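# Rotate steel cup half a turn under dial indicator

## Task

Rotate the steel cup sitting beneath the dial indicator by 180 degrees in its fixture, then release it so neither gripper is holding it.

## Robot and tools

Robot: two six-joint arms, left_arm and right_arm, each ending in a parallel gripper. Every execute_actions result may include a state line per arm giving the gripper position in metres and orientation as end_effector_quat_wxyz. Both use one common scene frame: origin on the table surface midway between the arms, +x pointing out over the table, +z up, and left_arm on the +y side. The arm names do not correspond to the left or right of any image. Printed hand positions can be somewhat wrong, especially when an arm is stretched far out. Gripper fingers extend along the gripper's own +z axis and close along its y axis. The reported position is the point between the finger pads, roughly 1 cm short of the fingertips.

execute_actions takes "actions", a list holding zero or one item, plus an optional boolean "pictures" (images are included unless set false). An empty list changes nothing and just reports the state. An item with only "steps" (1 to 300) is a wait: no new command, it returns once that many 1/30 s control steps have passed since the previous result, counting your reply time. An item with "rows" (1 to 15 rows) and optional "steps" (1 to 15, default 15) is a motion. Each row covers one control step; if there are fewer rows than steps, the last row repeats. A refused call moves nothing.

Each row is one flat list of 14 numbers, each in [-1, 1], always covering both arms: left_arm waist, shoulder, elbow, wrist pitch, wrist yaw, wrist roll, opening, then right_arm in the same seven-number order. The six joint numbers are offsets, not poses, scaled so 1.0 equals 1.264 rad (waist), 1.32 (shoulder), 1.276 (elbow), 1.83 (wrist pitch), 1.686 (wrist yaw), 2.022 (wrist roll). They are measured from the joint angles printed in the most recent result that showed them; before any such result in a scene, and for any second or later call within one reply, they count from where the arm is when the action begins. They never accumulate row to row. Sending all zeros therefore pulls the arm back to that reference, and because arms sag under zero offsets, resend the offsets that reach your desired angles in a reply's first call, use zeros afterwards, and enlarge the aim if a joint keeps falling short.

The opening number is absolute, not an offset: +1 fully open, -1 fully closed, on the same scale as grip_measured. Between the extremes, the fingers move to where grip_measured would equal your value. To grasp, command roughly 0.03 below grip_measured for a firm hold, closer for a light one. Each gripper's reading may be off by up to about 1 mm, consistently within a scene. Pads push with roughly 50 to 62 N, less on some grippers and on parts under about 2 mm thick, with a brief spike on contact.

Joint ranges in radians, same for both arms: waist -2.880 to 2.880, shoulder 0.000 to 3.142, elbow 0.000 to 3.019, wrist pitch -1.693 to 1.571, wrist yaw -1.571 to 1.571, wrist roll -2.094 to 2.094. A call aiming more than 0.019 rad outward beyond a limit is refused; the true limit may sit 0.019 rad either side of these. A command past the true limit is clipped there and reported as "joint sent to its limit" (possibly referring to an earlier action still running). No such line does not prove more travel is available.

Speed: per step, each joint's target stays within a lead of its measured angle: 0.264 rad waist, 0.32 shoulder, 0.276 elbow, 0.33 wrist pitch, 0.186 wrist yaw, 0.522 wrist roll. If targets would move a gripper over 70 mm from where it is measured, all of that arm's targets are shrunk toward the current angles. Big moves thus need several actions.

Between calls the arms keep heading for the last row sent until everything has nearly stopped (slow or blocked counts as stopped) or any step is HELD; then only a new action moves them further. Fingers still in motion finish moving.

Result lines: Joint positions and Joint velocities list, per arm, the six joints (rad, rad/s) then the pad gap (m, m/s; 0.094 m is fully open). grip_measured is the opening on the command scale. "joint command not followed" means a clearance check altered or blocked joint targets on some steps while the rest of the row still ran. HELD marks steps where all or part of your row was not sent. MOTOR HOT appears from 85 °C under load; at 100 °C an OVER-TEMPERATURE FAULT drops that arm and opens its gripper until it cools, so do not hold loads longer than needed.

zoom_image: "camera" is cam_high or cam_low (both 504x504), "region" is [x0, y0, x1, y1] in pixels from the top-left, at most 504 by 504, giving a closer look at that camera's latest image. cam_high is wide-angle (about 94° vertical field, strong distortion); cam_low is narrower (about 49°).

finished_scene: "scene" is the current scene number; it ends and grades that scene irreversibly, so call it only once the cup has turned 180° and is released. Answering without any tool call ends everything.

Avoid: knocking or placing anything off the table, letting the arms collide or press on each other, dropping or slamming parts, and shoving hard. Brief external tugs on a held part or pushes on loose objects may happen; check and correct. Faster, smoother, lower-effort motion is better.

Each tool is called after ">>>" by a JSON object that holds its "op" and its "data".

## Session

>>> {"op": "execute_actions", "data": {"actions": []}}

Scene clock: 0.00 s of 4800.00 s.
left_arm: end_effector_position=(+0.2874, +0.8433, +0.2632) grip_measured=+1.000 end_effector_quat_wxyz=(-0.142, +0.865, -0.478, +0.055) | right_arm: end_effector_position=(+0.8094, +0.2857, +0.2327) grip_measured=+1.000 end_effector_quat_wxyz=(+0.196, +0.392, +0.641, +0.629)
Joint positions: left_arm=[ 0.973  1.938  2.041 -1.399  0.136 -0.985  0.094] | right_arm=[ 0.793  2.549  2.495 -0.077 -0.054  1.81   0.094]
Joint velocities: left_arm=[ 0.005  0.005  0.002 -0.012  0.007  0.051  0.   ] | right_arm=[ 0.015 -0.005  0.012  0.002  0.022 -0.037  0.   ]
Motor temperatures (°C, as the motors report them): left_arm=[31 32 33 30 33 32] | right_arm=[32 32 36 32 31 33]

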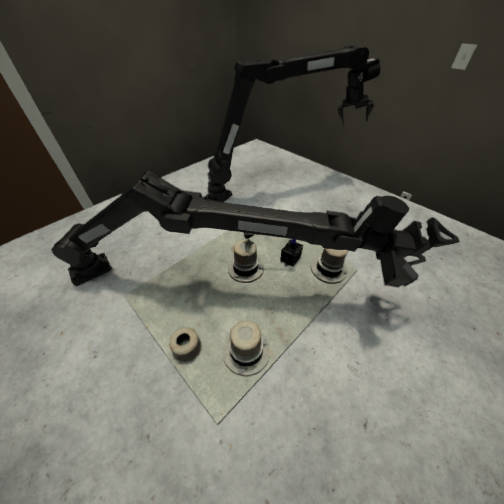

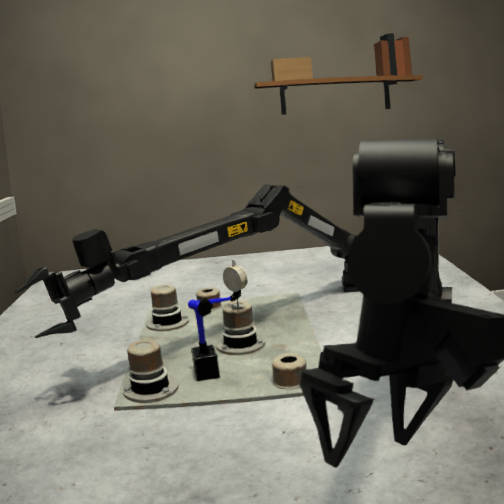

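>>> {"op": "execute_actions", "data": {"actions": [{"rows": [[0,-0.05,-0.05,0.02,0,0,1, 0,-0.05,-0.04,0,0,-0.05,1],[0,-0.1,-0.1,0.04,0,0,1, 0,-0.1,-0.09,0,0,-0.1,1],[0,-0.2,-0.2,0.08,0,0,1, 0,-0.2,-0.2,0,0,-0.2,1],[0,-0.3,-0.3,0.12,0,0,1, 0,-0.3,-0.32,0,0,-0.3,1],[0,-0.95,-1,0.4,0,0,1, 0,-0.9,-1,0.1,0,-0.895,1]], "steps": 15}], "pictures": false}}

>>> {"op": "execute_actions", "data": {"actions": [{"steps": 20}]}}

>>> {"op": "zoom_image", "data": {"camera": "cam_high", "region": [160, 180, 280, 280]}}

>>> {"op": "zoom_image", "data": {"camera": "cam_low", "region": [180, 250, 320, 390]}}

Scene clock: 3.27 s of 4800.00 s.
left_arm: end_effector_position=(+0.2038, +0.6489, +0.2828) grip_measured=+1.000 end_effector_quat_wxyz=(-0.366, +0.806, -0.464, +0.031) | right_arm: end_effector_position=(+0.7059, +0.2046, +0.2441) grip_measured=+1.000 end_effector_quat_wxyz=(+0.340, +0.198, +0.772, +0.499)
Joint positions: left_arm=[ 0.973  1.1    1.006 -0.735  0.136 -0.985  0.094] | right_arm=[ 0.793  2.084  1.776  0.033 -0.054  1.208  0.094]
Joint velocities: left_arm=[-0.015 -2.447 -1.937  0.408  0.022 -0.081  0.   ] | right_arm=[ 0.005 -1.275 -1.512  0.159 -0.007 -1.326  0.   ]
Motor temperatures (°C, as the motors report them): left_arm=[31 32 35 30 33 32] | right_arm=[32 33 38 32 31 33]
Steps of this call (steps 1 to 83: nothing new was sent; steps 84 to 98: all 15 steps of this action). Readings (joint positions):
84: left_arm=[0.973 1.935 2.031 -1.392 0.136 -0.985] | right_arm=[0.793 2.546 2.486 -0.077 -0.054 1.797]
85: left_arm=[0.973 1.918 1.998 -1.374 0.136 -0.985] | right_arm=[0.793 2.528 2.454 -0.077 -0.054 1.767]
87: left_arm=[0.973 1.848 1.867 -1.312 0.136 -0.985] | right_arm=[0.793 2.469 2.343 -0.077 -0.054 1.680]
91: left_arm=[0.973 1.629 1.539 -1.045 0.136 -0.985] | right_arm=[0.793 2.350 2.140 -0.024 -0.054 1.519]
98: the state above

Scene clock: 3.93 s of 4800.00 s.
left_arm: end_effector_position=(+0.1620, +0.5518, +0.3036) grip_measured=+1.000 end_effector_quat_wxyz=(-0.456, +0.767, -0.450, +0.020) | right_arm: end_effector_position=(+0.5082, +0.0497, +0.4814) grip_measured=+1.000 end_effector_quat_wxyz=(+0.647, -0.204, +0.674, +0.292)
Joint positions: left_arm=[ 0.973  0.685  0.75  -0.695  0.136 -0.985  0.094] | right_arm=[ 0.793  1.311  1.221  0.097 -0.054  0.13   0.094]
Joint velocities: left_arm=[-0.024  0.005  0.012 -0.012  0.007 -0.022  0.   ] | right_arm=[-0.005 -0.171 -0.017  0.061 -0.022 -0.813  0.   ]
Motor temperatures (°C, as the motors report them): left_arm=[31 32 35 31 33 32] | right_arm=[32 33 38 32 31 33]
Steps of this call (steps 1 to 20: the robot went on to your last target). Readings (joint positions):
1: left_arm=[0.973 1.015 0.938 -0.726 0.136 -0.985] | right_arm=[0.793 2.040 1.722 0.037 -0.054 1.160]
2: left_arm=[0.973 0.926 0.875 -0.720 0.136 -0.985] | right_arm=[0.793 1.994 1.668 0.042 -0.054 1.112]
4: left_arm=[0.973 0.755 0.778 -0.718 0.136 -0.985] | right_arm=[0.793 1.897 1.558 0.048 -0.054 1.013]
8: left_arm=[0.973 0.624 0.750 -0.703 0.136 -0.985] | right_arm=[0.793 1.691 1.349 0.055 -0.054 0.817]
20: the state above

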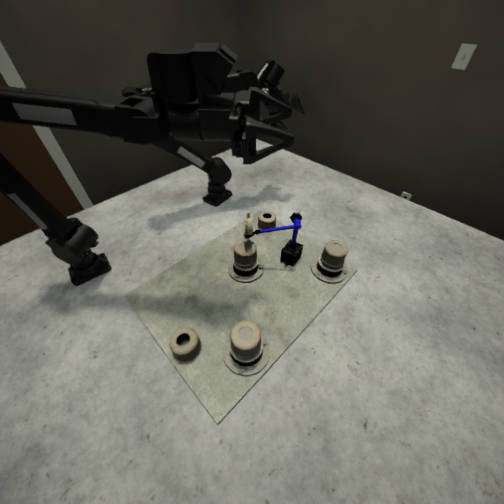

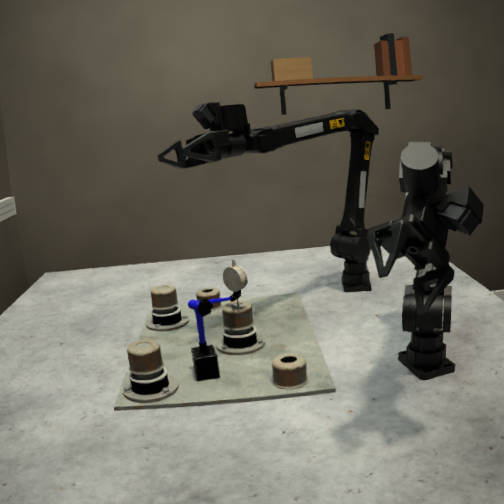

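Region (160, 180, 280, 280) of cam_high's 504x504 image, scaled by 4.200, with more detail than that image has.

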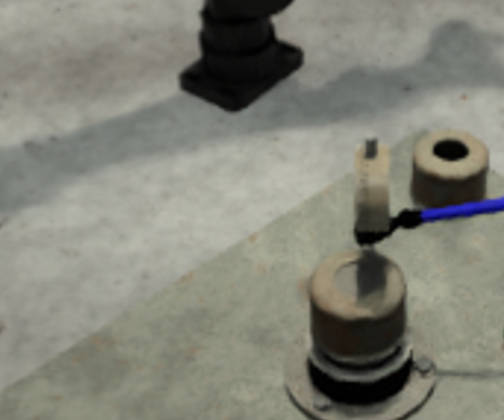

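Region (180, 250, 320, 390) of cam_low's 504x504 image, scaled by 3.600, with more detail than that image has.

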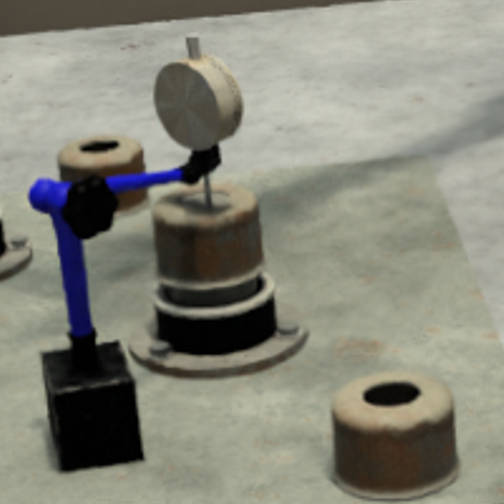

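>>> {"op": "execute_actions", "data": {"actions": [{"rows": [[0,-0.03,-0.035,0.02,0,0,1, 0.02,0.03,-0.03,0.02,0.03,-0.064,1],[0,-0.06,-0.07,0.045,0,0,1, 0.045,0.03,-0.065,0.045,0.07,-0.064,1],[0,-0.095,-0.11,0.07,0,0,1, 0.075,0.03,-0.105,0.075,0.115,-0.064,1],[0,-0.13,-0.15,0.095,0,0,1, 0.105,0.03,-0.145,0.105,0.16,-0.064,1],[0,-0.165,-0.19,0.12,0,0,1, 0.14,0.03,-0.185,0.135,0.21,-0.064,1],[0,-0.2,-0.23,0.145,0,0,1, 0.175,0.03,-0.225,0.165,0.26,-0.064,1],[0,-0.235,-0.27,0.17,0,0,1, 0.21,0.03,-0.265,0.195,0.31,-0.064,1],[0,-0.27,-0.31,0.195,0,0,1, 0.245,0.03,-0.305,0.225,0.36,-0.064,1],[0,-0.305,-0.35,0.22,0,0,1, 0.28,0.03,-0.345,0.255,0.41,-0.064,1],[0,-0.34,-0.39,0.245,0,0,1, 0.315,0.03,-0.385,0.285,0.46,-0.064,1],[0,-0.375,-0.43,0.27,0,0,1, 0.35,0.03,-0.425,0.315,0.51,-0.064,1],[0,-0.41,-0.47,0.295,0,0,1, 0.38,0.03,-0.46,0.34,0.56,-0.064,1],[0,-0.44,-0.51,0.32,0,0,1, 0.405,0.03,-0.49,0.36,0.61,-0.064,1],[0,-0.465,-0.54,0.34,0,0,1, 0.422,0.03,-0.51,0.375,0.65,-0.064,1],[0,-0.485,-0.565,0.355,0,0,1, 0.43,0.03,-0.52,0.385,0.669,-0.064,1]], "steps": 15}], "pictures": false}}

>>> {"op": "execute_actions", "data": {"actions": [{"steps": 10}], "pictures": false}}

Scene clock: 11.53 s of 4800.00 s.
left_arm: end_effector_position=(+0.1321, +0.4823, +0.1891) grip_measured=+1.000 end_effector_quat_wxyz=(+0.647, -0.648, +0.401, +0.006) | right_arm: end_effector_position=(+0.3586, +0.0327, +0.2589) grip_measured=+1.000 end_effector_quat_wxyz=(+0.693, -0.089, +0.712, +0.070)
Joint positions: left_arm=[ 0.973  0.098  0.083 -0.149  0.136 -0.985  0.094] | right_arm=[1.245 1.348 0.643 0.658 0.891 0.013 0.094]
Joint velocities: left_arm=[ 0.005 -1.021 -1.219  1.057  0.139 -0.037  0.   ] | right_arm=[ 1.529  0.054 -1.404  1.746  2.557 -0.007  0.   ]
Motor temperatures (°C, as the motors report them): left_arm=[31 32 37 31 33 32] | right_arm=[32 33 40 32 31 33]
Steps of this call (steps 1 to 30: the robot went on to your last target; steps 31 to 90: nothing new was sent; then 4.10 s passed at rest; steps 91 to 105: all 15 steps of this action). Readings (joint positions):
91: left_arm=[0.973 0.683 0.745 -0.691 0.136 -0.985] | right_arm=[0.795 1.362 1.206 0.101 -0.032 0.015]
92: left_arm=[0.973 0.673 0.728 -0.674 0.136 -0.985] | right_arm=[0.799 1.360 1.195 0.118 0.017 0.015]
94: left_arm=[0.973 0.621 0.654 -0.609 0.136 -0.985] | right_arm=[0.823 1.351 1.137 0.192 0.156 0.014]
98: left_arm=[0.973 0.423 0.434 -0.456 0.136 -0.985] | right_arm=[0.936 1.344 0.972 0.338 0.414 0.014]
105: the state above

Scene clock: 11.87 s of 4800.00 s.
left_arm: end_effector_position=(+0.1309, +0.4795, +0.1797) grip_measured=+1.000 end_effector_quat_wxyz=(+0.669, -0.631, +0.393, +0.009) | right_arm: end_effector_position=(+0.3139, +0.0074, +0.2265) grip_measured=+1.000 end_effector_quat_wxyz=(+0.698, -0.064, +0.712, +0.043)
Joint positions: left_arm=[ 0.973  0.046  0.019 -0.079  0.136 -0.986  0.094] | right_arm=[1.353 1.352 0.526 0.779 1.071 0.013 0.094]
Joint velocities: left_arm=[-0.005  0.005  0.002  0.012 -0.037  0.007  0.   ] | right_arm=[-0.024  0.005 -0.002  0.042 -0.051 -0.037  0.   ]
Motor temperatures (°C, as the motors report them): left_arm=[31 32 37 31 33 32] | right_arm=[32 33 40 32 31 33]
Steps of this call (steps 1 to 10: the robot went on to your last target). Readings (joint positions):
1: left_arm=[0.973 0.069 0.046 -0.123 0.136 -0.985] | right_arm=[1.292 1.349 0.598 0.706 0.988 0.013]
2: left_arm=[0.973 0.050 0.020 -0.112 0.136 -0.986] | right_arm=[1.330 1.349 0.562 0.733 1.040 0.013]
4: left_arm=[0.973 0.046 0.019 -0.093 0.136 -0.986] | right_arm=[1.362 1.351 0.528 0.756 1.066 0.013]
8: left_arm=[0.973 0.046 0.019 -0.079 0.136 -0.986] | right_arm=[1.355 1.352 0.526 0.777 1.071 0.013]
10: the state above

>>> {"op": "execute_actions", "data": {"actions": [{"rows": [[0,0,0,0,0,0,1, 0,0.02,0.015,0.03,0,0,1],[0,0,0,0,0,0,1, 0,0.05,0.018,0.055,0,0,1],[0,0,0,0,0,0,1, 0,0.082,0.02,0.08,0,0,1],[0,0,0,0,0,0,1, 0,0.115,0.022,0.105,0,0,1],[0,0,0,0,0,0,1, 0,0.148,0.024,0.13,0,0,1],[0,0,0,0,0,0,1, 0,0.181,0.026,0.155,0,0,1],[0,0,0,0,0,0,1, 0,0.214,0.028,0.18,0,0,1],[0,0,0,0,0,0,1, 0,0.247,0.03,0.205,0,0,1],[0,0,0,0,0,0,1, 0,0.28,0.032,0.23,0,0,1],[0,0,0,0,0,0,1, 0,0.312,0.034,0.255,0,0,1],[0,0,0,0,0,0,1, 0,0.342,0.034,0.277,0,0,1],[0,0,0,0,0,0,1, 0,0.368,0.034,0.296,0,0,1],[0,0,0,0,0,0,1, 0,0.388,0.034,0.311,0,0,1],[0,0,0,0,0,0,1, 0,0.402,0.034,0.32,0,0,1],[0,0,0,0,0,0,1, 0,0.41,0.034,0.325,0,0,1]], "steps": 15}], "pictures": false}}

>>> {"op": "execute_actions", "data": {"actions": [{"steps": 9}]}}

>>> {"op": "zoom_image", "data": {"camera": "cam_high", "region": [160, 180, 280, 280]}}

>>> {"op": "zoom_image", "data": {"camera": "cam_low", "region": [205, 250, 375, 370]}}

Scene clock: 15.87 s of 4800.00 s.
left_arm: end_effector_position=(+0.1309, +0.4795, +0.1797) grip_measured=+1.000 end_effector_quat_wxyz=(+0.669, -0.631, +0.393, +0.009) | right_arm: end_effector_position=(+0.3225, +0.0309, +0.0933) grip_measured=+1.000 end_effector_quat_wxyz=(+0.700, -0.059, +0.710, +0.048)
Joint positions: left_arm=[ 0.973  0.046  0.019 -0.079  0.136 -0.986  0.094] | right_arm=[1.353 1.882 0.542 1.308 1.071 0.013 0.094]
Joint velocities: left_arm=[-0.005  0.015 -0.012  0.002 -0.066  0.022  0.   ] | right_arm=[ 0.005  0.757  0.007  0.545 -0.022 -0.095  0.   ]
Motor temperatures (°C, as the motors report them): left_arm=[31 32 38 31 33 32] | right_arm=[32 33 40 32 31 33]
A step of this action was HELD (marked below), so the robot has no last target. An arm can still carry out its HELD step.
Steps of this call (steps 1 to 30: the robot went on to your last target; steps 31 to 90: nothing new was sent; then 0.50 s passed at rest; steps 91 to 105: all 15 steps of this action). Readings (joint positions):
91: left_arm=[0.973 0.046 0.019 -0.079 0.136 -0.986] | right_arm=[1.353 1.354 0.526 0.786 1.071 0.013] HELD
92: left_arm=[0.973 0.046 0.019 -0.079 0.136 -0.986] | right_arm=[1.353 1.360 0.526 0.806 1.071 0.013]
94: left_arm=[0.973 0.046 0.019 -0.079 0.136 -0.986] | right_arm=[1.353 1.395 0.526 0.879 1.071 0.013]
98: left_arm=[0.973 0.046 0.019 -0.079 0.136 -0.986] | right_arm=[1.353 1.565 0.531 1.053 1.071 0.013]
105: the state above
joint command not followed: on one or more control steps a check withheld the commanded joint targets of the left arm, and it was not sent them on those steps.
cause: the commanded joint targets would bring two parts of the arm too close to each other (its shoulder (the part past joint 1) and its forearm (the part past joint 3), with joints 2 (shoulder) and 3 (elbow) between them); next, command targets that bring no two parts of the arm closer together.

Scene clock: 16.17 s of 4800.00 s.
left_arm: end_effector_position=(+0.1309, +0.4795, +0.1797) grip_measured=+1.000 end_effector_quat_wxyz=(+0.669, -0.631, +0.393, +0.009) | right_arm: end_effector_position=(+0.3226, +0.0314, +0.0885) grip_measured=+1.000 end_effector_quat_wxyz=(+0.703, -0.053, +0.707, +0.054)
Joint positions: left_arm=[ 0.973  0.046  0.019 -0.079  0.136 -0.986  0.094] | right_arm=[1.353 1.912 0.546 1.353 1.071 0.013 0.094]
Joint velocities: left_arm=[-0.005 -0.005 -0.027 -0.017 -0.095  0.037  0.   ] | right_arm=[ 0.005 -0.005  0.002  0.032  0.007 -0.022  0.   ]
Motor temperatures (°C, as the motors report them): left_arm=[31 32 38 31 33 32] | right_arm=[32 33 40 32 31 33]
Steps of this call (steps 1 to 9: nothing new was sent). Readings (joint positions):
1: left_arm=[0.973 0.046 0.019 -0.079 0.136 -0.986] | right_arm=[1.353 1.903 0.542 1.323 1.071 0.013]
2: left_arm=[0.973 0.046 0.019 -0.079 0.136 -0.986] | right_arm=[1.353 1.914 0.542 1.331 1.071 0.013]
4: left_arm=[0.973 0.046 0.019 -0.079 0.136 -0.986] | right_arm=[1.353 1.918 0.542 1.340 1.071 0.013]
8: left_arm=[0.973 0.046 0.019 -0.079 0.136 -0.986] | right_arm=[1.353 1.912 0.546 1.352 1.071 0.013]
9: the state above

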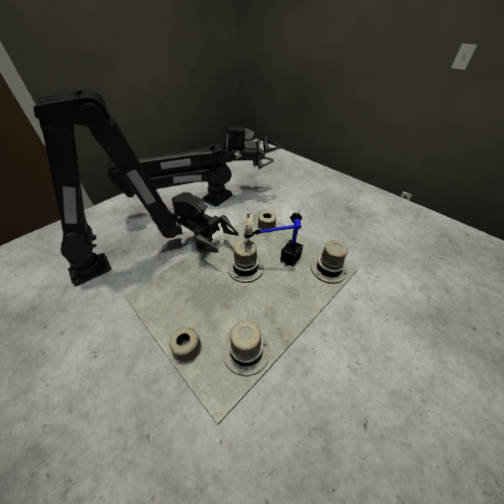

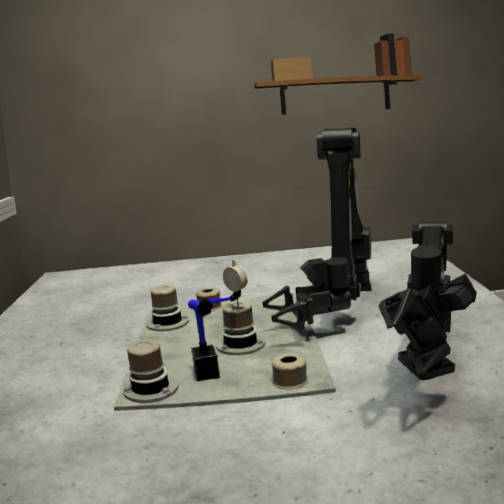

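Region (160, 180, 280, 280) of cam_high's 504x504 image, scaled by 4.200, with more detail than that image has.

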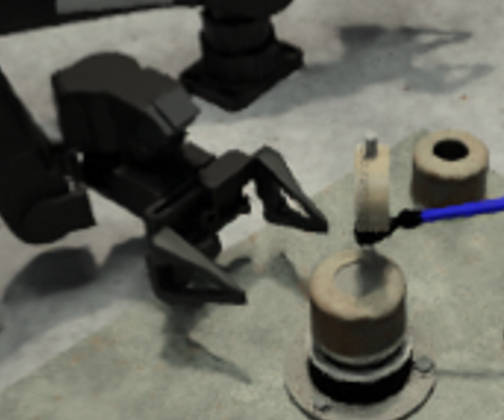

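Region (205, 250, 375, 370) of cam_low's 504x504 image, scaled by 2.965, with more detail than that image has; it fills the top 356 rows of this view, and the rest is white.

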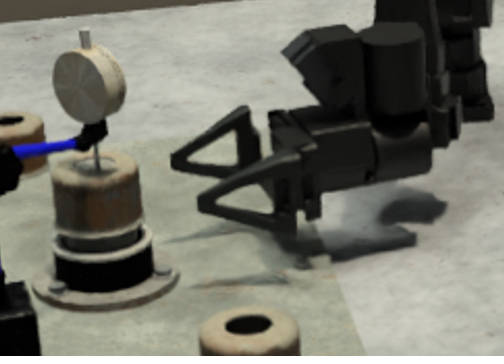

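>>> {"op": "execute_actions", "data": {"actions": [{"rows": [[0,0,0.01,0,0,0,1, -0.015,0.008,0.018,-0.006,-0.003,0,1],[0,0,0.01,0,0,0,1, -0.028,0.01,0.025,-0.009,-0.008,0,1],[0,0,0.01,0,0,0,1, -0.042,0.012,0.033,-0.013,-0.015,0,1],[0,0,0.01,0,0,0,1, -0.056,0.014,0.041,-0.017,-0.023,0,1],[0,0,0.01,0,0,0,1, -0.07,0.016,0.05,-0.021,-0.032,0,1],[0,0,0.01,0,0,0,1, -0.084,0.019,0.059,-0.025,-0.041,0,1],[0,0,0.01,0,0,0,1, -0.098,0.022,0.069,-0.03,-0.05,0,1],[0,0,0.01,0,0,0,1, -0.111,0.025,0.079,-0.035,-0.06,0,1],[0,0,0.01,0,0,0,1, -0.123,0.028,0.09,-0.04,-0.07,0,1],[0,0,0.01,0,0,0,1, -0.134,0.031,0.101,-0.045,-0.08,0,1],[0,0,0.01,0,0,0,1, -0.144,0.034,0.111,-0.049,-0.089,0,1],[0,0,0.01,0,0,0,1, -0.152,0.036,0.119,-0.053,-0.097,0,1],[0,0,0.01,0,0,0,1, -0.157,0.038,0.125,-0.056,-0.104,0,1],[0,0,0.01,0,0,0,1, -0.16,0.038,0.127,-0.056,-0.109,0,1]], "steps": 15}], "pictures": false}}

>>> {"op": "execute_actions", "data": {"actions": [{"steps": 5}]}}

>>> {"op": "zoom_image", "data": {"camera": "cam_high", "region": [170, 190, 290, 290]}}

>>> {"op": "zoom_image", "data": {"camera": "cam_low", "region": [205, 250, 375, 370]}}

Scene clock: 20.83 s of 4800.00 s.
left_arm: end_effector_position=(+0.1309, +0.4795, +0.1797) grip_measured=+1.000 end_effector_quat_wxyz=(+0.669, -0.631, +0.393, +0.009) | right_arm: end_effector_position=(+0.4129, +0.0401, +0.0936) grip_measured=+1.000 end_effector_quat_wxyz=(+0.705, -0.043, +0.705, +0.053)
Joint positions: left_arm=[ 0.973  0.046  0.019 -0.079  0.136 -0.986  0.094] | right_arm=[1.157 1.948 0.684 1.265 0.893 0.013 0.094]
Joint velocities: left_arm=[-0.005 -0.005 -0.007 -0.002  0.081  0.081  0.   ] | right_arm=[-0.21   0.034  0.168 -0.095 -0.11  -0.007  0.   ]
Motor temperatures (°C, as the motors report them): left_arm=[31 32 38 31 33 32] | right_arm=[32 33 39 32 31 33]
Steps of this call (steps 1 to 90: nothing new was sent; then 1.17 s passed at rest; steps 91 to 105: all 15 steps of this action). Readings (joint positions):
91: left_arm=[0.973 0.046 0.019 -0.079 0.136 -0.986] | right_arm=[1.352 1.912 0.547 1.353 1.070 0.013]
92: left_arm=[0.973 0.046 0.019 -0.079 0.136 -0.986] | right_arm=[1.351 1.912 0.547 1.352 1.065 0.013]
94: left_arm=[0.973 0.046 0.019 -0.079 0.136 -0.986] | right_arm=[1.340 1.913 0.554 1.344 1.045 0.013]
98: left_arm=[0.973 0.046 0.019 -0.079 0.136 -0.986] | right_arm=[1.274 1.923 0.596 1.316 0.986 0.013]
105: the state above

Scene clock: 21.00 s of 4800.00 s.
left_arm: end_effector_position=(+0.1309, +0.4795, +0.1797) grip_measured=+1.000 end_effector_quat_wxyz=(+0.669, -0.631, +0.393, +0.009) | right_arm: end_effector_position=(+0.4162, +0.0395, +0.0937) grip_measured=+1.000 end_effector_quat_wxyz=(+0.705, -0.042, +0.706, +0.052)
Joint positions: left_arm=[ 0.973  0.046  0.019 -0.079  0.136 -0.986  0.094] | right_arm=[1.15  1.949 0.689 1.261 0.89  0.013 0.094]
Joint velocities: left_arm=[-0.015 -0.005 -0.002  0.007 -0.007 -0.037  0.   ] | right_arm=[-0.015 -0.005  0.002 -0.002 -0.022  0.007  0.   ]
Motor temperatures (°C, as the motors report them): left_arm=[31 32 38 31 33 32] | right_arm=[32 33 39 32 31 33]
Steps of this call (steps 1 to 5: the robot went on to your last target). Readings (joint positions):
1: left_arm=[0.973 0.046 0.019 -0.079 0.136 -0.986] | right_arm=[1.152 1.949 0.688 1.263 0.891 0.013]
2: left_arm=[0.973 0.046 0.019 -0.079 0.136 -0.986] | right_arm=[1.150 1.949 0.689 1.263 0.891 0.013]
4: left_arm=[0.973 0.046 0.019 -0.079 0.136 -0.986] | right_arm=[1.150 1.949 0.689 1.262 0.890 0.013]
5: the state above

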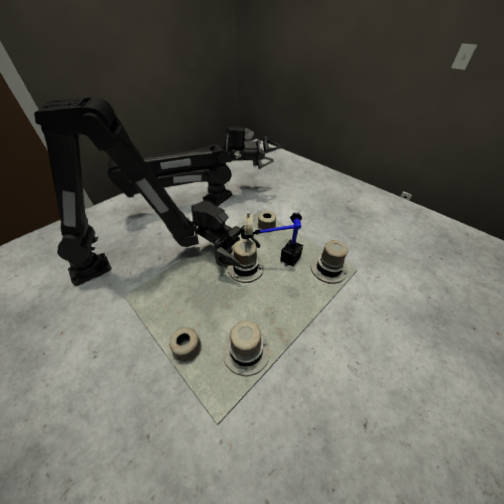

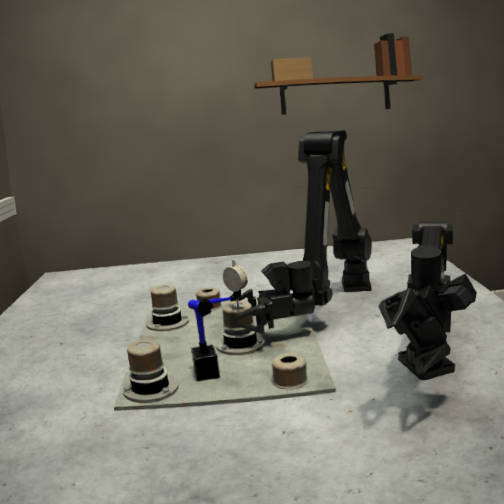

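Region (170, 190, 290, 290) of cam_high's 504x504 image, scaled by 4.200, with more detail than that image has.

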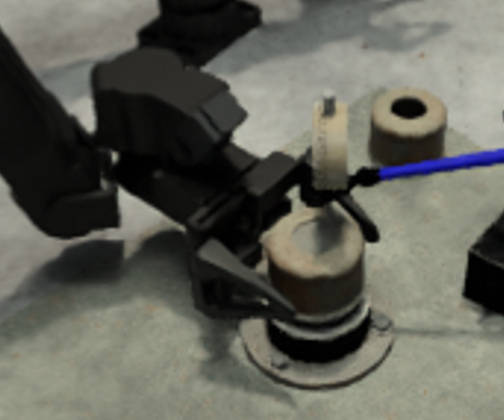

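Region (205, 250, 375, 370) of cam_low's 504x504 image, scaled by 2.965, with more detail than that image has; it fills the top 356 rows of this view, and the rest is white.

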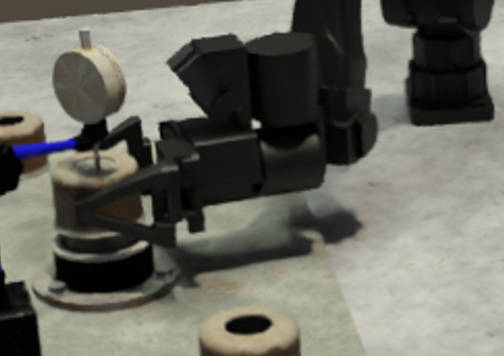

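>>> {"op": "execute_actions", "data": {"actions": [{"rows": [[0,0,0.01,0,0,0,1, 0,0,0,0,0,0,0.9],[0,0,0.01,0,0,0,1, 0,0,0,0,0,0,0.8],[0,0,0.01,0,0,0,1, 0,0,0,0,0,0,0.72],[0,0,0.01,0,0,0,1, 0,0,0,0,0,0,0.65],[0,0,0.01,0,0,0,1, 0,0,0,0,0,0,0.6],[0,0,0.01,0,0,0,1, 0,0,0,0,0,0,0.56],[0,0,0.01,0,0,0,1, 0,0,0,0,0,0,0.52],[0,0,0.01,0,0,0,1, 0,0,0,0,0,0,0.49],[0,0,0.01,0,0,0,1, 0,0,0,0,0,0,0.46],[0,0,0.01,0,0,0,1, 0,0,0,0,0,0,0.42]], "steps": 13}], "pictures": false}}

Scene clock: 24.23 s of 4800.00 s.
left_arm: end_effector_position=(+0.1309, +0.4795, +0.1797) grip_measured=+1.000 end_effector_quat_wxyz=(+0.669, -0.631, +0.393, +0.009) | right_arm: end_effector_position=(+0.4159, +0.0417, +0.0937) grip_measured=+0.441 end_effector_quat_wxyz=(+0.705, -0.046, +0.705, +0.056)
Joint positions: left_arm=[ 0.973  0.046  0.019 -0.079  0.136 -0.986  0.094] | right_arm=[1.15  1.949 0.689 1.261 0.877 0.013 0.068]
Joint velocities: left_arm=[-0.015 -0.015 -0.007  0.012 -0.051 -0.007  0.   ] | right_arm=[ 0.005  0.005 -0.022  0.012 -0.037  0.022 -0.   ]
Motor temperatures (°C, as the motors report them): left_arm=[31 32 39 31 33 32] | right_arm=[32 33 39 32 31 33]
Steps of this call (steps 1 to 15: the robot went on to your last target; steps 16 to 84: nothing new was sent; steps 85 to 97: all 13 steps of this action). Readings (joint positions):
85: left_arm=[0.973 0.046 0.019 -0.079 0.136 -0.986] | right_arm=[1.150 1.949 0.689 1.261 0.890 0.013]
86: left_arm=[0.973 0.046 0.019 -0.079 0.136 -0.986] | right_arm=[1.150 1.949 0.689 1.261 0.890 0.013]
88: left_arm=[0.973 0.046 0.019 -0.079 0.136 -0.986] | right_arm=[1.150 1.949 0.689 1.261 0.890 0.013]
92: left_arm=[0.973 0.046 0.019 -0.079 0.136 -0.986] | right_arm=[1.150 1.949 0.689 1.261 0.882 0.013]
97: the state above

>>> {"op": "execute_actions", "data": {"actions": [{"rows": [[0,0,0.01,0,0,0,1, -0.018,-0.013,-0.014,0.013,-0.005,0,0.41],[0,0,0.01,0,0,0,1, -0.026,-0.016,-0.024,0.017,-0.02,0,0.41],[0,0,0.01,0,0,0,1, -0.036,-0.02,-0.036,0.022,-0.045,0,0.41],[0,0,0.01,0,0,0,1, -0.048,-0.024,-0.048,0.028,-0.08,0,0.41],[0,0,0.01,0,0,0,1, -0.062,-0.028,-0.059,0.033,-0.12,0,0.41],[0,0,0.01,0,0,0,1, -0.076,-0.031,-0.069,0.038,-0.16,0,0.41],[0,0,0.01,0,0,0,1, -0.091,-0.034,-0.078,0.042,-0.2,0,0.41],[0,0,0.01,0,0,0,1, -0.106,-0.036,-0.085,0.045,-0.24,0,0.41],[0,0,0.01,0,0,0,1, -0.122,-0.038,-0.091,0.048,-0.28,0,0.41],[0,0,0.01,0,0,0,1, -0.138,-0.04,-0.096,0.05,-0.32,0,0.41],[0,0,0.01,0,0,0,1, -0.154,-0.041,-0.099,0.052,-0.36,0,0.41],[0,0,0.01,0,0,0,1, -0.17,-0.041,-0.101,0.053,-0.4,0,0.41],[0,0,0.01,0,0,0,1, -0.185,-0.041,-0.101,0.053,-0.44,0,0.41],[0,0,0.01,0,0,0,1, -0.195,-0.041,-0.101,0.053,-0.48,0,0.41],[0,0,0.01,0,0,0,1, -0.199,-0.041,-0.101,0.053,-0.52,0,0.41]], "steps": 15}], "pictures": false}}

>>> {"op": "execute_actions", "data": {"actions": [{"steps": 4}], "pictures": false}}

Scene clock: 29.40 s of 4800.00 s.
left_arm: end_effector_position=(+0.1309, +0.4795, +0.1797) grip_measured=+1.000 end_effector_quat_wxyz=(+0.669, -0.631, +0.393, +0.009) | right_arm: end_effector_position=(+0.4116, +0.0501, +0.0941) grip_measured=+0.440 end_effector_quat_wxyz=(+0.657, -0.256, +0.658, +0.263)
Joint positions: left_arm=[ 0.973  0.046  0.019 -0.079  0.136 -0.986  0.094] | right_arm=[0.939 1.908 0.569 1.341 0.058 0.01  0.068]
Joint velocities: left_arm=[-0.015 -0.005  0.002 -0.007  0.037  0.051  0.   ] | right_arm=[-0.552 -0.024 -0.046  0.046 -1.663  0.007  0.   ]
Motor temperatures (°C, as the motors report them): left_arm=[31 32 39 31 33 32] | right_arm=[32 33 39 32 31 33]
Steps of this call (steps 1 to 15: the robot went on to your last target; steps 16 to 90: nothing new was sent; then 1.67 s passed at rest; steps 91 to 105: all 15 steps of this action). Readings (joint positions):
91: left_arm=[0.973 0.046 0.019 -0.079 0.136 -0.986] | right_arm=[1.150 1.949 0.688 1.261 0.873 0.013]
92: left_arm=[0.973 0.046 0.019 -0.079 0.136 -0.986] | right_arm=[1.148 1.948 0.684 1.265 0.860 0.013]
94: left_arm=[0.973 0.046 0.019 -0.079 0.136 -0.986] | right_arm=[1.133 1.942 0.666 1.278 0.788 0.012]
98: left_arm=[0.973 0.046 0.019 -0.079 0.136 -0.986] | right_arm=[1.070 1.922 0.612 1.311 0.526 0.011]
105: the state above

Scene clock: 29.53 s of 4800.00 s.
left_arm: end_effector_position=(+0.1309, +0.4795, +0.1797) grip_measured=+1.000 end_effector_quat_wxyz=(+0.669, -0.631, +0.393, +0.009) | right_arm: end_effector_position=(+0.4116, +0.0500, +0.0942) grip_measured=+0.440 end_effector_quat_wxyz=(+0.651, -0.270, +0.653, +0.277)
Joint positions: left_arm=[ 0.973  0.046  0.019 -0.079  0.136 -0.986  0.094] | right_arm=[ 0.919  1.907  0.568  1.342 -0.004  0.01   0.068]
Joint velocities: left_arm=[-0.015  0.015 -0.012 -0.002 -0.007  0.022  0.   ] | right_arm=[-0.024 -0.005 -0.002  0.017  0.007  0.051 -0.001]
Motor temperatures (°C, as the motors report them): left_arm=[31 32 39 31 33 32] | right_arm=[32 33 39 32 31 33]
Steps of this call (steps 1 to 4: the robot went on to your last target). Readings (joint positions):
1: left_arm=[0.973 0.046 0.019 -0.079 0.136 -0.986] | right_arm=[0.924 1.907 0.568 1.342 0.015 0.010]
2: left_arm=[0.973 0.046 0.019 -0.079 0.136 -0.986] | right_arm=[0.919 1.907 0.568 1.342 -0.003 0.010]
4: the state above

>>> {"op": "execute_actions", "data": {"actions": [{"rows": [[0,0,0.01,0,0,0,1, -0.02,0.005,0.01,-0.003,-0.005,0,0.41],[0,0,0.01,0,0,0,1, -0.03,0.008,0.015,-0.005,-0.02,0,0.41],[0,0,0.01,0,0,0,1, -0.043,0.01,0.019,-0.007,-0.045,0,0.41],[0,0,0.01,0,0,0,1, -0.058,0.011,0.022,-0.009,-0.08,0,0.41],[0,0,0.01,0,0,0,1, -0.073,0.012,0.026,-0.011,-0.118,0,0.41],[0,0,0.01,0,0,0,1, -0.088,0.014,0.031,-0.013,-0.156,0,0.41],[0,0,0.01,0,0,0,1, -0.103,0.016,0.037,-0.016,-0.195,0,0.41],[0,0,0.01,0,0,0,1, -0.118,0.018,0.045,-0.02,-0.234,0,0.41],[0,0,0.01,0,0,0,1, -0.132,0.021,0.054,-0.024,-0.273,0,0.41],[0,0,0.01,0,0,0,1, -0.145,0.024,0.064,-0.029,-0.312,0,0.41],[0,0,0.01,0,0,0,1, -0.158,0.028,0.075,-0.034,-0.351,0,0.41],[0,0,0.01,0,0,0,1, -0.17,0.032,0.087,-0.039,-0.39,0,0.41],[0,0,0.01,0,0,0,1, -0.181,0.036,0.099,-0.044,-0.428,0,0.41],[0,0,0.01,0,0,0,1, -0.192,0.04,0.112,-0.05,-0.466,0,0.41],[0,0,0.01,0,0,0,1, -0.202,0.045,0.126,-0.056,-0.504,0,0.41]], "steps": 15}], "pictures": false}}

>>> {"op": "execute_actions", "data": {"actions": [{"rows": [[0,0,0.01,0,0,0,1, -0.04,0.023,0.06,-0.026,-0.068,0,0.41],[0,0,0.01,0,0,0,1, -0.047,0.028,0.074,-0.032,-0.1,0,0.41],[0,0,0.01,0,0,0,1, -0.054,0.033,0.088,-0.038,-0.132,0,0.41],[0,0,0.01,0,0,0,1, -0.06,0.038,0.102,-0.044,-0.164,0,0.41],[0,0,0.01,0,0,0,1, -0.065,0.043,0.116,-0.05,-0.195,0,0.41],[0,0,0.01,0,0,0,1, -0.069,0.048,0.129,-0.055,-0.224,0,0.41],[0,0,0.01,0,0,0,1, -0.072,0.053,0.14,-0.059,-0.25,0,0.41],[0,0,0.01,0,0,0,1, -0.073,0.056,0.147,-0.062,-0.272,0,0.41],[0,0,0.01,0,0,0,1, -0.073,0.056,0.147,-0.062,-0.288,0,0.41],[0,0,0.01,0,0,0,1, -0.073,0.056,0.147,-0.062,-0.297,0,0.41]], "steps": 14}]}}

Scene clock: 37.30 s of 4800.00 s.
left_arm: end_effector_position=(+0.1309, +0.4795, +0.1797) grip_measured=+1.000 end_effector_quat_wxyz=(+0.669, -0.631, +0.393, +0.009) | right_arm: end_effector_position=(+0.4043, +0.0540, +0.0942) grip_measured=+0.440 end_effector_quat_wxyz=(+0.545, -0.448, +0.547, +0.451)
Joint positions: left_arm=[ 0.973  0.046  0.019 -0.079  0.136 -0.986  0.094] | right_arm=[ 0.706  1.94   0.668  1.272 -0.799  0.005  0.068]
Joint velocities: left_arm=[-0.005 -0.015  0.007 -0.017 -0.037  0.007  0.   ] | right_arm=[-0.435  0.181  0.471 -0.3   -1.736 -0.037 -0.   ]
Motor temperatures (°C, as the motors report them): left_arm=[31 32 40 31 33 32] | right_arm=[32 33 38 32 31 33]
Steps of this call (steps 1 to 30: the robot went on to your last target; steps 31 to 90: nothing new was sent; then 4.27 s passed at rest; steps 91 to 105: all 15 steps of this action). Readings (joint positions):
91: left_arm=[0.973 0.046 0.019 -0.079 0.136 -0.986] | right_arm=[0.919 1.907 0.568 1.342 -0.006 0.010]
92: left_arm=[0.973 0.046 0.019 -0.079 0.136 -0.986] | right_arm=[0.916 1.907 0.569 1.342 -0.017 0.010]
94: left_arm=[0.973 0.046 0.019 -0.079 0.136 -0.986] | right_arm=[0.896 1.907 0.570 1.341 -0.086 0.009]
98: left_arm=[0.973 0.046 0.019 -0.079 0.136 -0.986] | right_arm=[0.821 1.912 0.587 1.326 -0.340 0.008]
105: the state above

Scene clock: 37.77 s of 4800.00 s.
left_arm: end_effector_position=(+0.1309, +0.4795, +0.1797) grip_measured=+1.000 end_effector_quat_wxyz=(+0.669, -0.631, +0.393, +0.009) | right_arm: end_effector_position=(+0.3979, +0.0531, +0.0935) grip_measured=+0.440 end_effector_quat_wxyz=(-0.440, +0.552, -0.443, -0.553)
Joint positions: left_arm=[ 0.973  0.046  0.019 -0.079  0.136 -0.986  0.094] | right_arm=[ 0.63   2.003  0.83   1.171 -1.292  0.003  0.068]
Joint velocities: left_arm=[-0.005 -0.015  0.002 -0.017 -0.007  0.022  0.   ] | right_arm=[-0.005 -0.005 -0.017  0.002  0.066 -0.022 -0.   ]
Motor temperatures (°C, as the motors report them): left_arm=[31 32 40 31 33 32] | right_arm=[32 33 38 32 31 33]
Steps of this call (steps 1 to 14: all 14 steps of this action). Readings (joint positions):
1: left_arm=[0.973 0.046 0.019 -0.079 0.136 -0.986] | right_arm=[0.693 1.946 0.684 1.261 -0.861 0.005]
2: left_arm=[0.973 0.046 0.019 -0.079 0.136 -0.986] | right_arm=[0.682 1.951 0.701 1.250 -0.920 0.005]
4: left_arm=[0.973 0.046 0.019 -0.079 0.136 -0.986] | right_arm=[0.663 1.963 0.734 1.226 -1.029 0.004]
8: left_arm=[0.973 0.046 0.019 -0.079 0.136 -0.986] | right_arm=[0.637 1.991 0.803 1.186 -1.221 0.003]
14: the state above

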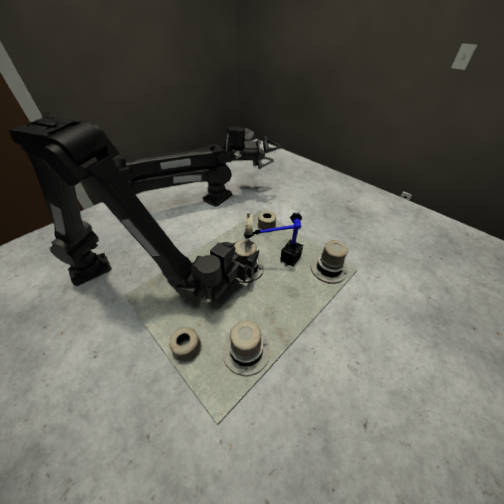

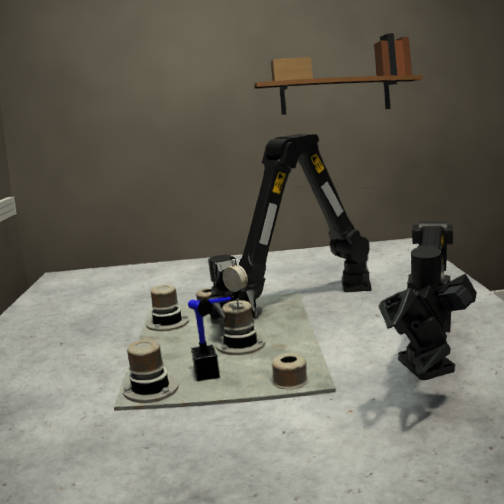

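>>> {"op": "execute_actions", "data": {"actions": [{"rows": [[0,0,0.01,0,0,0,1, 0,0,0,0,0,0,0.6],[0,0,0.01,0,0,0,1, 0,0,0,0,0,0,0.8],[0,0,0.01,0,0,0,1, -0.015,-0.01,0,0.012,0,0,1],[0,0,0.01,0,0,0,1, -0.03,-0.013,-0.004,0.014,-0.004,0,1],[0,0,0.01,0,0,0,1, -0.045,-0.015,-0.008,0.016,-0.01,0,1],[0,0,0.01,0,0,0,1, -0.06,-0.017,-0.012,0.018,-0.019,0,1],[0,0,0.01,0,0,0,1, -0.075,-0.019,-0.016,0.02,-0.029,0,1],[0,0,0.01,0,0,0,1, -0.088,-0.021,-0.02,0.022,-0.04,0,1],[0,0,0.01,0,0,0,1, -0.098,-0.023,-0.024,0.024,-0.051,0,1],[0,0,0.01,0,0,0,1, -0.1,-0.025,-0.028,0.025,-0.062,0,1],[0,0,0.01,0,0,0,1, -0.1,-0.025,-0.028,0.025,-0.07,0,1],[0,0,0.01,0,0,0,1, -0.1,-0.025,-0.028,0.025,-0.076,0,1]], "steps": 14}], "pictures": false}}

>>> {"op": "execute_actions", "data": {"actions": [{"rows": [[0,0,0.01,0,0,0,1, 0,-0.02,-0.03,0.02,0.015,0,1],[0,0,0.01,0,0,0,1, 0.008,-0.03,-0.06,0.033,0.045,0,1],[0,0,0.01,0,0,0,1, 0.016,-0.041,-0.09,0.047,0.082,0,1],[0,0,0.01,0,0,0,1, 0.026,-0.052,-0.12,0.061,0.125,0,1],[0,0,0.01,0,0,0,1, 0.038,-0.062,-0.148,0.074,0.17,0,1],[0,0,0.01,0,0,0,1, 0.052,-0.071,-0.174,0.087,0.215,0,1],[0,0,0.01,0,0,0,1, 0.068,-0.079,-0.197,0.099,0.26,0,1],[0,0,0.01,0,0,0,1, 0.086,-0.086,-0.217,0.11,0.305,0,1],[0,0,0.01,0,0,0,1, 0.105,-0.091,-0.235,0.12,0.35,0,1],[0,0,0.01,0,0,0,1, 0.125,-0.095,-0.25,0.128,0.395,0,1],[0,0,0.01,0,0,0,1, 0.146,-0.098,-0.263,0.135,0.44,0,1],[0,0,0.01,0,0,0,1, 0.168,-0.101,-0.274,0.141,0.485,0,1],[0,0,0.01,0,0,0,1, 0.19,-0.103,-0.283,0.146,0.53,0,1],[0,0,0.01,0,0,0,1, 0.213,-0.105,-0.291,0.15,0.575,0,1],[0,0,0.01,0,0,0,1, 0.236,-0.106,-0.297,0.153,0.62,0,1]], "steps": 15}], "pictures": false}}

>>> {"op": "execute_actions", "data": {"actions": [{"rows": [[0,0,0.01,0,0,0,1, 0.07,-0.012,-0.018,0.02,0.08,0,1],[0,0,0.01,0,0,0,1, 0.095,-0.012,-0.022,0.021,0.125,0,1],[0,0,0.01,0,0,0,1, 0.12,-0.012,-0.024,0.022,0.17,0,1],[0,0,0.01,0,0,0,1, 0.145,-0.01,-0.022,0.022,0.215,0,1],[0,0,0.01,0,0,0,1, 0.17,-0.006,-0.015,0.02,0.26,0,1],[0,0,0.01,0,0,0,1, 0.195,-0.002,-0.007,0.016,0.305,0,1],[0,0,0.01,0,0,0,1, 0.22,0,0,0.012,0.35,0,1],[0,0,0.01,0,0,0,1, 0.245,0.003,0.007,0.007,0.395,0,1],[0,0,0.01,0,0,0,1, 0.27,0.006,0.015,0.002,0.44,0,1],[0,0,0.01,0,0,0,1, 0.293,0.009,0.024,-0.003,0.485,0,1],[0,0,0.01,0,0,0,1, 0.315,0.012,0.034,-0.009,0.53,0,1],[0,0,0.01,0,0,0,1, 0.335,0.015,0.045,-0.016,0.575,0,1],[0,0,0.01,0,0,0,1, 0.353,0.018,0.056,-0.023,0.62,0,1],[0,0,0.01,0,0,0,1, 0.368,0.021,0.067,-0.03,0.665,0,1],[0,0,0.01,0,0,0,1, 0.38,0.024,0.078,-0.036,0.73,0,1]], "steps": 15}], "pictures": false}}

>>> {"op": "execute_actions", "data": {"actions": [{"steps": 7}], "pictures": false}}

Scene clock: 48.20 s of 4800.00 s.
left_arm: end_effector_position=(+0.1309, +0.4795, +0.1797) grip_measured=+1.000 end_effector_quat_wxyz=(+0.669, -0.631, +0.393, +0.009) | right_arm: end_effector_position=(+0.4134, -0.0066, +0.0910) grip_measured=+0.999 end_effector_quat_wxyz=(-0.441, +0.549, -0.446, -0.552)
Joint positions: left_arm=[ 0.973  0.046  0.019 -0.079  0.136 -0.986  0.094] | right_arm=[ 0.498  1.995  0.794  1.196 -1.416  0.003  0.094]
Joint velocities: left_arm=[-0.005 -0.015 -0.027 -0.017  0.007  0.007  0.   ] | right_arm=[-0.21  -0.024 -0.017  0.007 -0.037 -0.051 -0.001]
Motor temperatures (°C, as the motors report them): left_arm=[31 32 40 31 33 32] | right_arm=[32 34 38 32 31 33]
Steps of this call (steps 1 to 15: the robot went on to your last target; steps 16 to 90: nothing new was sent; then 6.97 s passed at rest; steps 91 to 104: all 14 steps of this action). Readings (joint positions):
91: left_arm=[0.973 0.046 0.019 -0.079 0.136 -0.986] | right_arm=[0.630 2.003 0.830 1.171 -1.291 0.003]
92: left_arm=[0.973 0.046 0.019 -0.079 0.136 -0.986] | right_arm=[0.630 2.003 0.830 1.171 -1.291 0.003]
94: left_arm=[0.973 0.046 0.019 -0.079 0.136 -0.986] | right_arm=[0.629 2.003 0.830 1.172 -1.294 0.003]
98: left_arm=[0.973 0.046 0.019 -0.079 0.136 -0.986] | right_arm=[0.594 2.001 0.819 1.184 -1.343 0.003]
104: the state above

Scene clock: 48.70 s of 4800.00 s.
left_arm: end_effector_position=(+0.1309, +0.4795, +0.1797) grip_measured=+1.000 end_effector_quat_wxyz=(+0.669, -0.631, +0.393, +0.009) | right_arm: end_effector_position=(+0.3807, -0.0053, +0.0920) grip_measured=+0.999 end_effector_quat_wxyz=(+0.612, -0.351, +0.615, +0.353)
Joint positions: left_arm=[ 0.973  0.046  0.019 -0.079  0.136 -0.986  0.094] | right_arm=[ 0.735  1.874  0.432  1.439 -0.437  0.003  0.094]
Joint velocities: left_arm=[-0.005 -0.005 -0.002 -0.037 -0.007 -0.022  0.   ] | right_arm=[ 0.933 -0.083 -0.217  0.252  1.956 -0.022 -0.001]
Motor temperatures (°C, as the motors report them): left_arm=[31 32 41 31 33 32] | right_arm=[32 34 38 32 31 33]
Steps of this call (steps 1 to 15: all 15 steps of this action). Readings (joint positions):
1: left_arm=[0.973 0.046 0.019 -0.079 0.136 -0.986] | right_arm=[0.494 1.994 0.790 1.200 -1.403 0.003]
2: left_arm=[0.973 0.046 0.019 -0.079 0.136 -0.986] | right_arm=[0.494 1.991 0.777 1.209 -1.369 0.003]
4: left_arm=[0.973 0.046 0.019 -0.079 0.136 -0.986] | right_arm=[0.497 1.975 0.721 1.244 -1.257 0.003]
8: left_arm=[0.973 0.046 0.019 -0.079 0.136 -0.986] | right_arm=[0.537 1.925 0.564 1.332 -0.966 0.003]
15: the state above

Scene clock: 49.20 s of 4800.00 s.
left_arm: end_effector_position=(+0.1309, +0.4795, +0.1797) grip_measured=+1.000 end_effector_quat_wxyz=(+0.669, -0.631, +0.393, +0.009) | right_arm: end_effector_position=(+0.3625, +0.0165, +0.0960) grip_measured=+0.999 end_effector_quat_wxyz=(+0.699, -0.115, +0.695, +0.123)
Joint positions: left_arm=[ 0.973  0.046  0.019 -0.079  0.136 -0.986  0.094] | right_arm=[1.176 1.882 0.486 1.407 0.709 0.003 0.094]
Joint velocities: left_arm=[-0.005 -0.015  0.007  0.007 -0.022 -0.066  0.   ] | right_arm=[ 0.679  0.132  0.452 -0.339  2.41  -0.051 -0.001]
Motor temperatures (°C, as the motors report them): left_arm=[31 32 41 31 33 32] | right_arm=[32 34 38 32 31 33]
Steps of this call (steps 1 to 15: all 15 steps of this action). Readings (joint positions):
1: left_arm=[0.973 0.046 0.019 -0.079 0.136 -0.986] | right_arm=[0.765 1.872 0.424 1.446 -0.364 0.003]
2: left_arm=[0.973 0.046 0.019 -0.079 0.136 -0.986] | right_arm=[0.794 1.871 0.417 1.450 -0.291 0.003]
4: left_arm=[0.973 0.046 0.019 -0.079 0.136 -0.986] | right_arm=[0.853 1.871 0.408 1.454 -0.140 0.003]
8: left_arm=[0.973 0.046 0.019 -0.079 0.136 -0.986] | right_arm=[0.974 1.871 0.411 1.454 0.164 0.003]
15: the state above

Scene clock: 49.43 s of 4800.00 s.
left_arm: end_effector_position=(+0.1309, +0.4795, +0.1797) grip_measured=+1.000 end_effector_quat_wxyz=(+0.669, -0.631, +0.393, +0.009) | right_arm: end_effector_position=(+0.3580, +0.0264, +0.0949) grip_measured=+0.999 end_effector_quat_wxyz=(+0.701, -0.101, +0.698, +0.108)
Joint positions: left_arm=[ 0.973  0.046  0.019 -0.079  0.136 -0.986  0.094] | right_arm=[1.216 1.893 0.518 1.384 0.792 0.003 0.094]
Joint velocities: left_arm=[-0.005 -0.015  0.002 -0.012 -0.037 -0.051  0.   ] | right_arm=[-0.024 -0.005 -0.002 -0.012  0.051  0.022 -0.001]
Motor temperatures (°C, as the motors report them): left_arm=[31 32 41 31 33 32] | right_arm=[32 34 38 32 31 33]
Steps of this call (steps 1 to 7: the robot went on to your last target). Readings (joint positions):
1: left_arm=[0.973 0.046 0.019 -0.079 0.136 -0.986] | right_arm=[1.194 1.886 0.499 1.398 0.760 0.003]
2: left_arm=[0.973 0.046 0.019 -0.079 0.136 -0.986] | right_arm=[1.206 1.889 0.509 1.392 0.778 0.003]
4: left_arm=[0.973 0.046 0.019 -0.079 0.136 -0.986] | right_arm=[1.216 1.893 0.518 1.386 0.787 0.003]
7: the state above

>>> {"op": "execute_actions", "data": {"actions": []}}

Scene clock: 54.77 s of 4800.00 s.
left_arm: end_effector_position=(+0.1309, +0.4795, +0.1797) grip_measured=+1.000 end_effector_quat_wxyz=(+0.669, -0.631, +0.393, +0.009) | right_arm: end_effector_position=(+0.3580, +0.0264, +0.0949) grip_measured=+0.999 end_effector_quat_wxyz=(+0.701, -0.101, +0.698, +0.108)
Joint positions: left_arm=[ 0.973  0.046  0.019 -0.079  0.136 -0.986  0.094] | right_arm=[1.216 1.893 0.518 1.384 0.792 0.003 0.094]
Joint velocities: left_arm=[-0.015 -0.005  0.012  0.012 -0.007  0.007  0.   ] | right_arm=[-0.015 -0.005 -0.022  0.002  0.037  0.022  0.   ]
Motor temperatures (°C, as the motors report them): left_arm=[31 32 41 31 33 32] | right_arm=[32 33 38 32 31 33]
Steps of this call (steps 1 to 30: the robot went on to your last target; steps 31 to 90: nothing new was sent; then 2.33 s passed at rest). Readings (joint positions):
1: left_arm=[0.973 0.046 0.019 -0.079 0.136 -0.986] | right_arm=[1.216 1.893 0.518 1.384 0.792 0.003]
2: left_arm=[0.973 0.046 0.019 -0.079 0.136 -0.986] | right_arm=[1.216 1.893 0.518 1.384 0.792 0.003]
4: left_arm=[0.973 0.046 0.019 -0.079 0.136 -0.986] | right_arm=[1.216 1.893 0.518 1.384 0.792 0.003]
8: left_arm=[0.973 0.046 0.019 -0.079 0.136 -0.986] | right_arm=[1.216 1.893 0.518 1.384 0.792 0.003]
90: the state above
All arms were judged still, so your last target was given up. Only a new action makes them travel on or press farther. Fingers that are still opening or closing keep moving.

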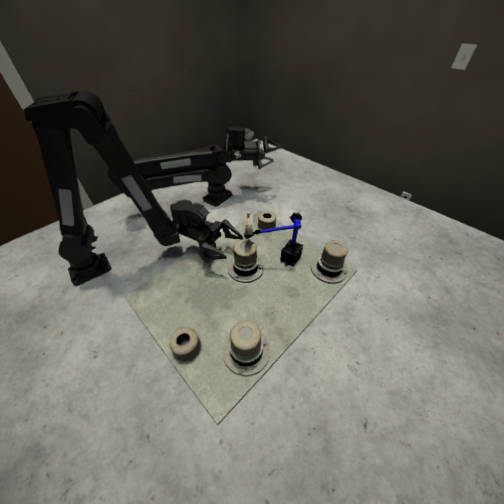

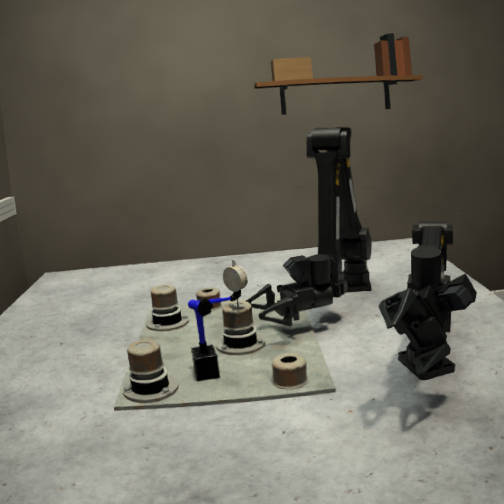

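>>> {"op": "execute_actions", "data": {"actions": [{"rows":[[0,0,0.01,0,0,0,1,-0.008,0.004,0.010,-0.005,-0.005,0,1],[0,0,0.01,0,0,0,1,-0.016,0.007,0.021,-0.010,-0.011,0,1],[0,0,0.01,0,0,0,1,-0.024,0.011,0.031,-0.015,-0.016,0,1],[0,0,0.01,0,0,0,1,-0.032,0.015,0.041,-0.020,-0.022,0,1],[0,0,0.01,0,0,0,1,-0.040,0.018,0.051,-0.025,-0.027,0,1],[0,0,0.01,0,0,0,1,-0.047,0.022,0.062,-0.031,-0.033,0,1],[0,0,0.01,0,0,0,1,-0.055,0.025,0.072,-0.036,-0.038,0,1],[0,0,0.01,0,0,0,1,-0.063,0.029,0.082,-0.041,-0.044,0,1],[0,0,0.01,0,0,0,1,-0.071,0.033,0.092,-0.046,-0.049,0,1],[0,0,0.01,0,0,0,1,-0.079,0.036,0.103,-0.051,-0.055,0,1],[0,0,0.01,0,0,0,1,-0.087,0.040,0.113,-0.056,-0.060,0,1]],"steps":15}], "pictures": false}}

Scene clock: 57.73 s of 4800.00 s.
left_arm: end_effector_position=(+0.1309, +0.4795, +0.1797) grip_measured=+1.000 end_effector_quat_wxyz=(+0.669, -0.631, +0.393, +0.009) | right_arm: end_effector_position=(+0.4151, +0.0450, +0.0943) grip_measured=+0.999 end_effector_quat_wxyz=(+0.701, -0.100, +0.699, +0.105)
Joint positions: left_arm=[ 0.973  0.046  0.019 -0.079  0.136 -0.986  0.094] | right_arm=[1.113 1.934 0.645 1.294 0.694 0.003 0.094]
Joint velocities: left_arm=[ 0.005  0.005  0.002 -0.002  0.037 -0.066  0.   ] | right_arm=[-0.073 -0.005  0.027 -0.051  0.007 -0.051 -0.   ]
Motor temperatures (°C, as the motors report them): left_arm=[31 32 41 31 33 32] | right_arm=[32 33 38 32 31 33]
Steps of this call (steps 1 to 74: nothing new was sent; steps 75 to 89: all 15 steps of this action). Readings (joint positions):
75: left_arm=[0.973 0.046 0.019 -0.079 0.136 -0.986] | right_arm=[1.216 1.893 0.518 1.384 0.789 0.003]
76: left_arm=[0.973 0.046 0.019 -0.079 0.136 -0.986] | right_arm=[1.216 1.893 0.518 1.383 0.783 0.003]
78: left_arm=[0.973 0.046 0.019 -0.079 0.136 -0.986] | right_arm=[1.212 1.894 0.523 1.373 0.765 0.003]
82: left_arm=[0.973 0.046 0.019 -0.079 0.136 -0.986] | right_arm=[1.180 1.907 0.568 1.338 0.728 0.003]
89: the state above

>>> {"op": "execute_actions", "data": {"actions": [{"rows":[[0,0,0.01,0,0,0,1,-0.002,0.005,0.01,-0.002,0,0,0.9],[0,0,0.01,0,0,0,1,-0.002,0.005,0.01,-0.002,0,0,0.8],[0,0,0.01,0,0,0,1,-0.002,0.005,0.01,-0.002,0,0,0.7],[0,0,0.01,0,0,0,1,-0.002,0.005,0.01,-0.002,0,0,0.62],[0,0,0.01,0,0,0,1,-0.002,0.005,0.01,-0.002,0,0,0.56],[0,0,0.01,0,0,0,1,-0.002,0.005,0.01,-0.002,0,0,0.52],[0,0,0.01,0,0,0,1,-0.002,0.005,0.01,-0.002,0,0,0.49],[0,0,0.01,0,0,0,1,-0.002,0.005,0.01,-0.002,0,0,0.47],[0,0,0.01,0,0,0,1,-0.002,0.005,0.01,-0.002,0,0,0.45],[0,0,0.01,0,0,0,1,-0.002,0.005,0.01,-0.002,0,0,0.43],[0,0,0.01,0,0,0,1,-0.002,0.005,0.01,-0.002,0,0,0.41]],"steps":15}], "pictures": false}}

Scene clock: 60.63 s of 4800.00 s.
left_arm: end_effector_position=(+0.1309, +0.4795, +0.1797) grip_measured=+1.000 end_effector_quat_wxyz=(+0.669, -0.631, +0.393, +0.009) | right_arm: end_effector_position=(+0.4157, +0.0445, +0.0940) grip_measured=+0.438 end_effector_quat_wxyz=(+0.700, -0.100, +0.699, +0.104)
Joint positions: left_arm=[ 0.973  0.046  0.019 -0.079  0.136 -0.986  0.094] | right_arm=[1.111 1.934 0.645 1.292 0.693 0.003 0.068]
Joint velocities: left_arm=[ 0.005 -0.005 -0.002  0.012 -0.007  0.007  0.   ] | right_arm=[-0.005 -0.005 -0.012 -0.007 -0.007  0.007  0.   ]
Motor temperatures (°C, as the motors report them): left_arm=[31 32 41 31 33 32] | right_arm=[32 33 38 32 31 33]
Steps of this call (steps 1 to 15: the robot went on to your last target; steps 16 to 72: nothing new was sent; steps 73 to 87: all 15 steps of this action). Readings (joint positions):
73: left_arm=[0.973 0.046 0.019 -0.079 0.136 -0.986] | right_arm=[1.111 1.934 0.645 1.292 0.693 0.003]
74: left_arm=[0.973 0.046 0.019 -0.079 0.136 -0.986] | right_arm=[1.111 1.934 0.645 1.292 0.693 0.003]
76: left_arm=[0.973 0.046 0.019 -0.079 0.136 -0.986] | right_arm=[1.111 1.934 0.645 1.292 0.693 0.003]
80: left_arm=[0.973 0.046 0.019 -0.079 0.136 -0.986] | right_arm=[1.111 1.934 0.645 1.292 0.693 0.003]
87: the state above

>>> {"op": "execute_actions", "data": {"actions": [{"rows":[[0,0,0.01,0,0,0,1,-0.022,-0.010,-0.015,0.012,-0.02,0,0.41],[0,0,0.01,0,0,0,1,-0.044,-0.019,-0.031,0.022,-0.05,0,0.41],[0,0,0.01,0,0,0,1,-0.063,-0.023,-0.042,0.027,-0.09,0,0.41],[0,0,0.01,0,0,0,1,-0.078,-0.026,-0.049,0.031,-0.13,0,0.41],[0,0,0.01,0,0,0,1,-0.093,-0.027,-0.055,0.033,-0.17,0,0.41],[0,0,0.01,0,0,0,1,-0.108,-0.029,-0.059,0.035,-0.21,0,0.41],[0,0,0.01,0,0,0,1,-0.124,-0.030,-0.063,0.037,-0.25,0,0.41],[0,0,0.01,0,0,0,1,-0.140,-0.031,-0.065,0.038,-0.29,0,0.41],[0,0,0.01,0,0,0,1,-0.156,-0.031,-0.066,0.038,-0.33,0,0.41],[0,0,0.01,0,0,0,1,-0.171,-0.031,-0.066,0.038,-0.37,0,0.41],[0,0,0.01,0,0,0,1,-0.188,-0.025,-0.056,0.030,-0.41,0,0.41],[0,0,0.01,0,0,0,1,-0.202,-0.020,-0.046,0.024,-0.45,0,0.41],[0,0,0.01,0,0,0,1,-0.209,-0.016,-0.041,0.021,-0.49,0,0.41],[0,0,0.01,0,0,0,1,-0.211,-0.014,-0.040,0.020,-0.52,0,0.41],[0,0,0.01,0,0,0,1,-0.208,-0.014,-0.040,0.020,-0.53,0,0.41]],"steps":15}], "pictures": false}}

Scene clock: 69.70 s of 4800.00 s.
left_arm: end_effector_position=(+0.1309, +0.4795, +0.1797) grip_measured=+1.000 end_effector_quat_wxyz=(+0.669, -0.631, +0.393, +0.009) | right_arm: end_effector_position=(+0.4102, +0.0514, +0.0945) grip_measured=+0.438 end_effector_quat_wxyz=(+0.635, -0.312, +0.633, +0.314)
Joint positions: left_arm=[ 0.973  0.046  0.019 -0.079  0.136 -0.986  0.094] | right_arm=[ 0.868  1.909  0.574  1.339 -0.178  0.002  0.068]
Joint velocities: left_arm=[-0.005 -0.005 -0.012 -0.022 -0.051 -0.095  0.   ] | right_arm=[-0.269  0.015  0.042 -0.095 -0.901 -0.022  0.   ]
Motor temperatures (°C, as the motors report them): left_arm=[31 32 41 31 33 32] | right_arm=[32 33 38 32 31 33]
Steps of this call (steps 1 to 15: the robot went on to your last target; steps 16 to 90: nothing new was sent; then 5.57 s passed at rest; steps 91 to 105: all 15 steps of this action). Readings (joint positions):
91: left_arm=[0.973 0.046 0.019 -0.079 0.136 -0.986] | right_arm=[1.110 1.934 0.643 1.293 0.683 0.003]
92: left_arm=[0.973 0.046 0.019 -0.079 0.136 -0.986] | right_arm=[1.103 1.932 0.636 1.300 0.655 0.003]
94: left_arm=[0.973 0.046 0.019 -0.079 0.136 -0.986] | right_arm=[1.072 1.924 0.613 1.316 0.531 0.003]
98: left_arm=[0.973 0.046 0.019 -0.079 0.136 -0.986] | right_arm=[0.996 1.912 0.579 1.336 0.257 0.003]
105: the state above


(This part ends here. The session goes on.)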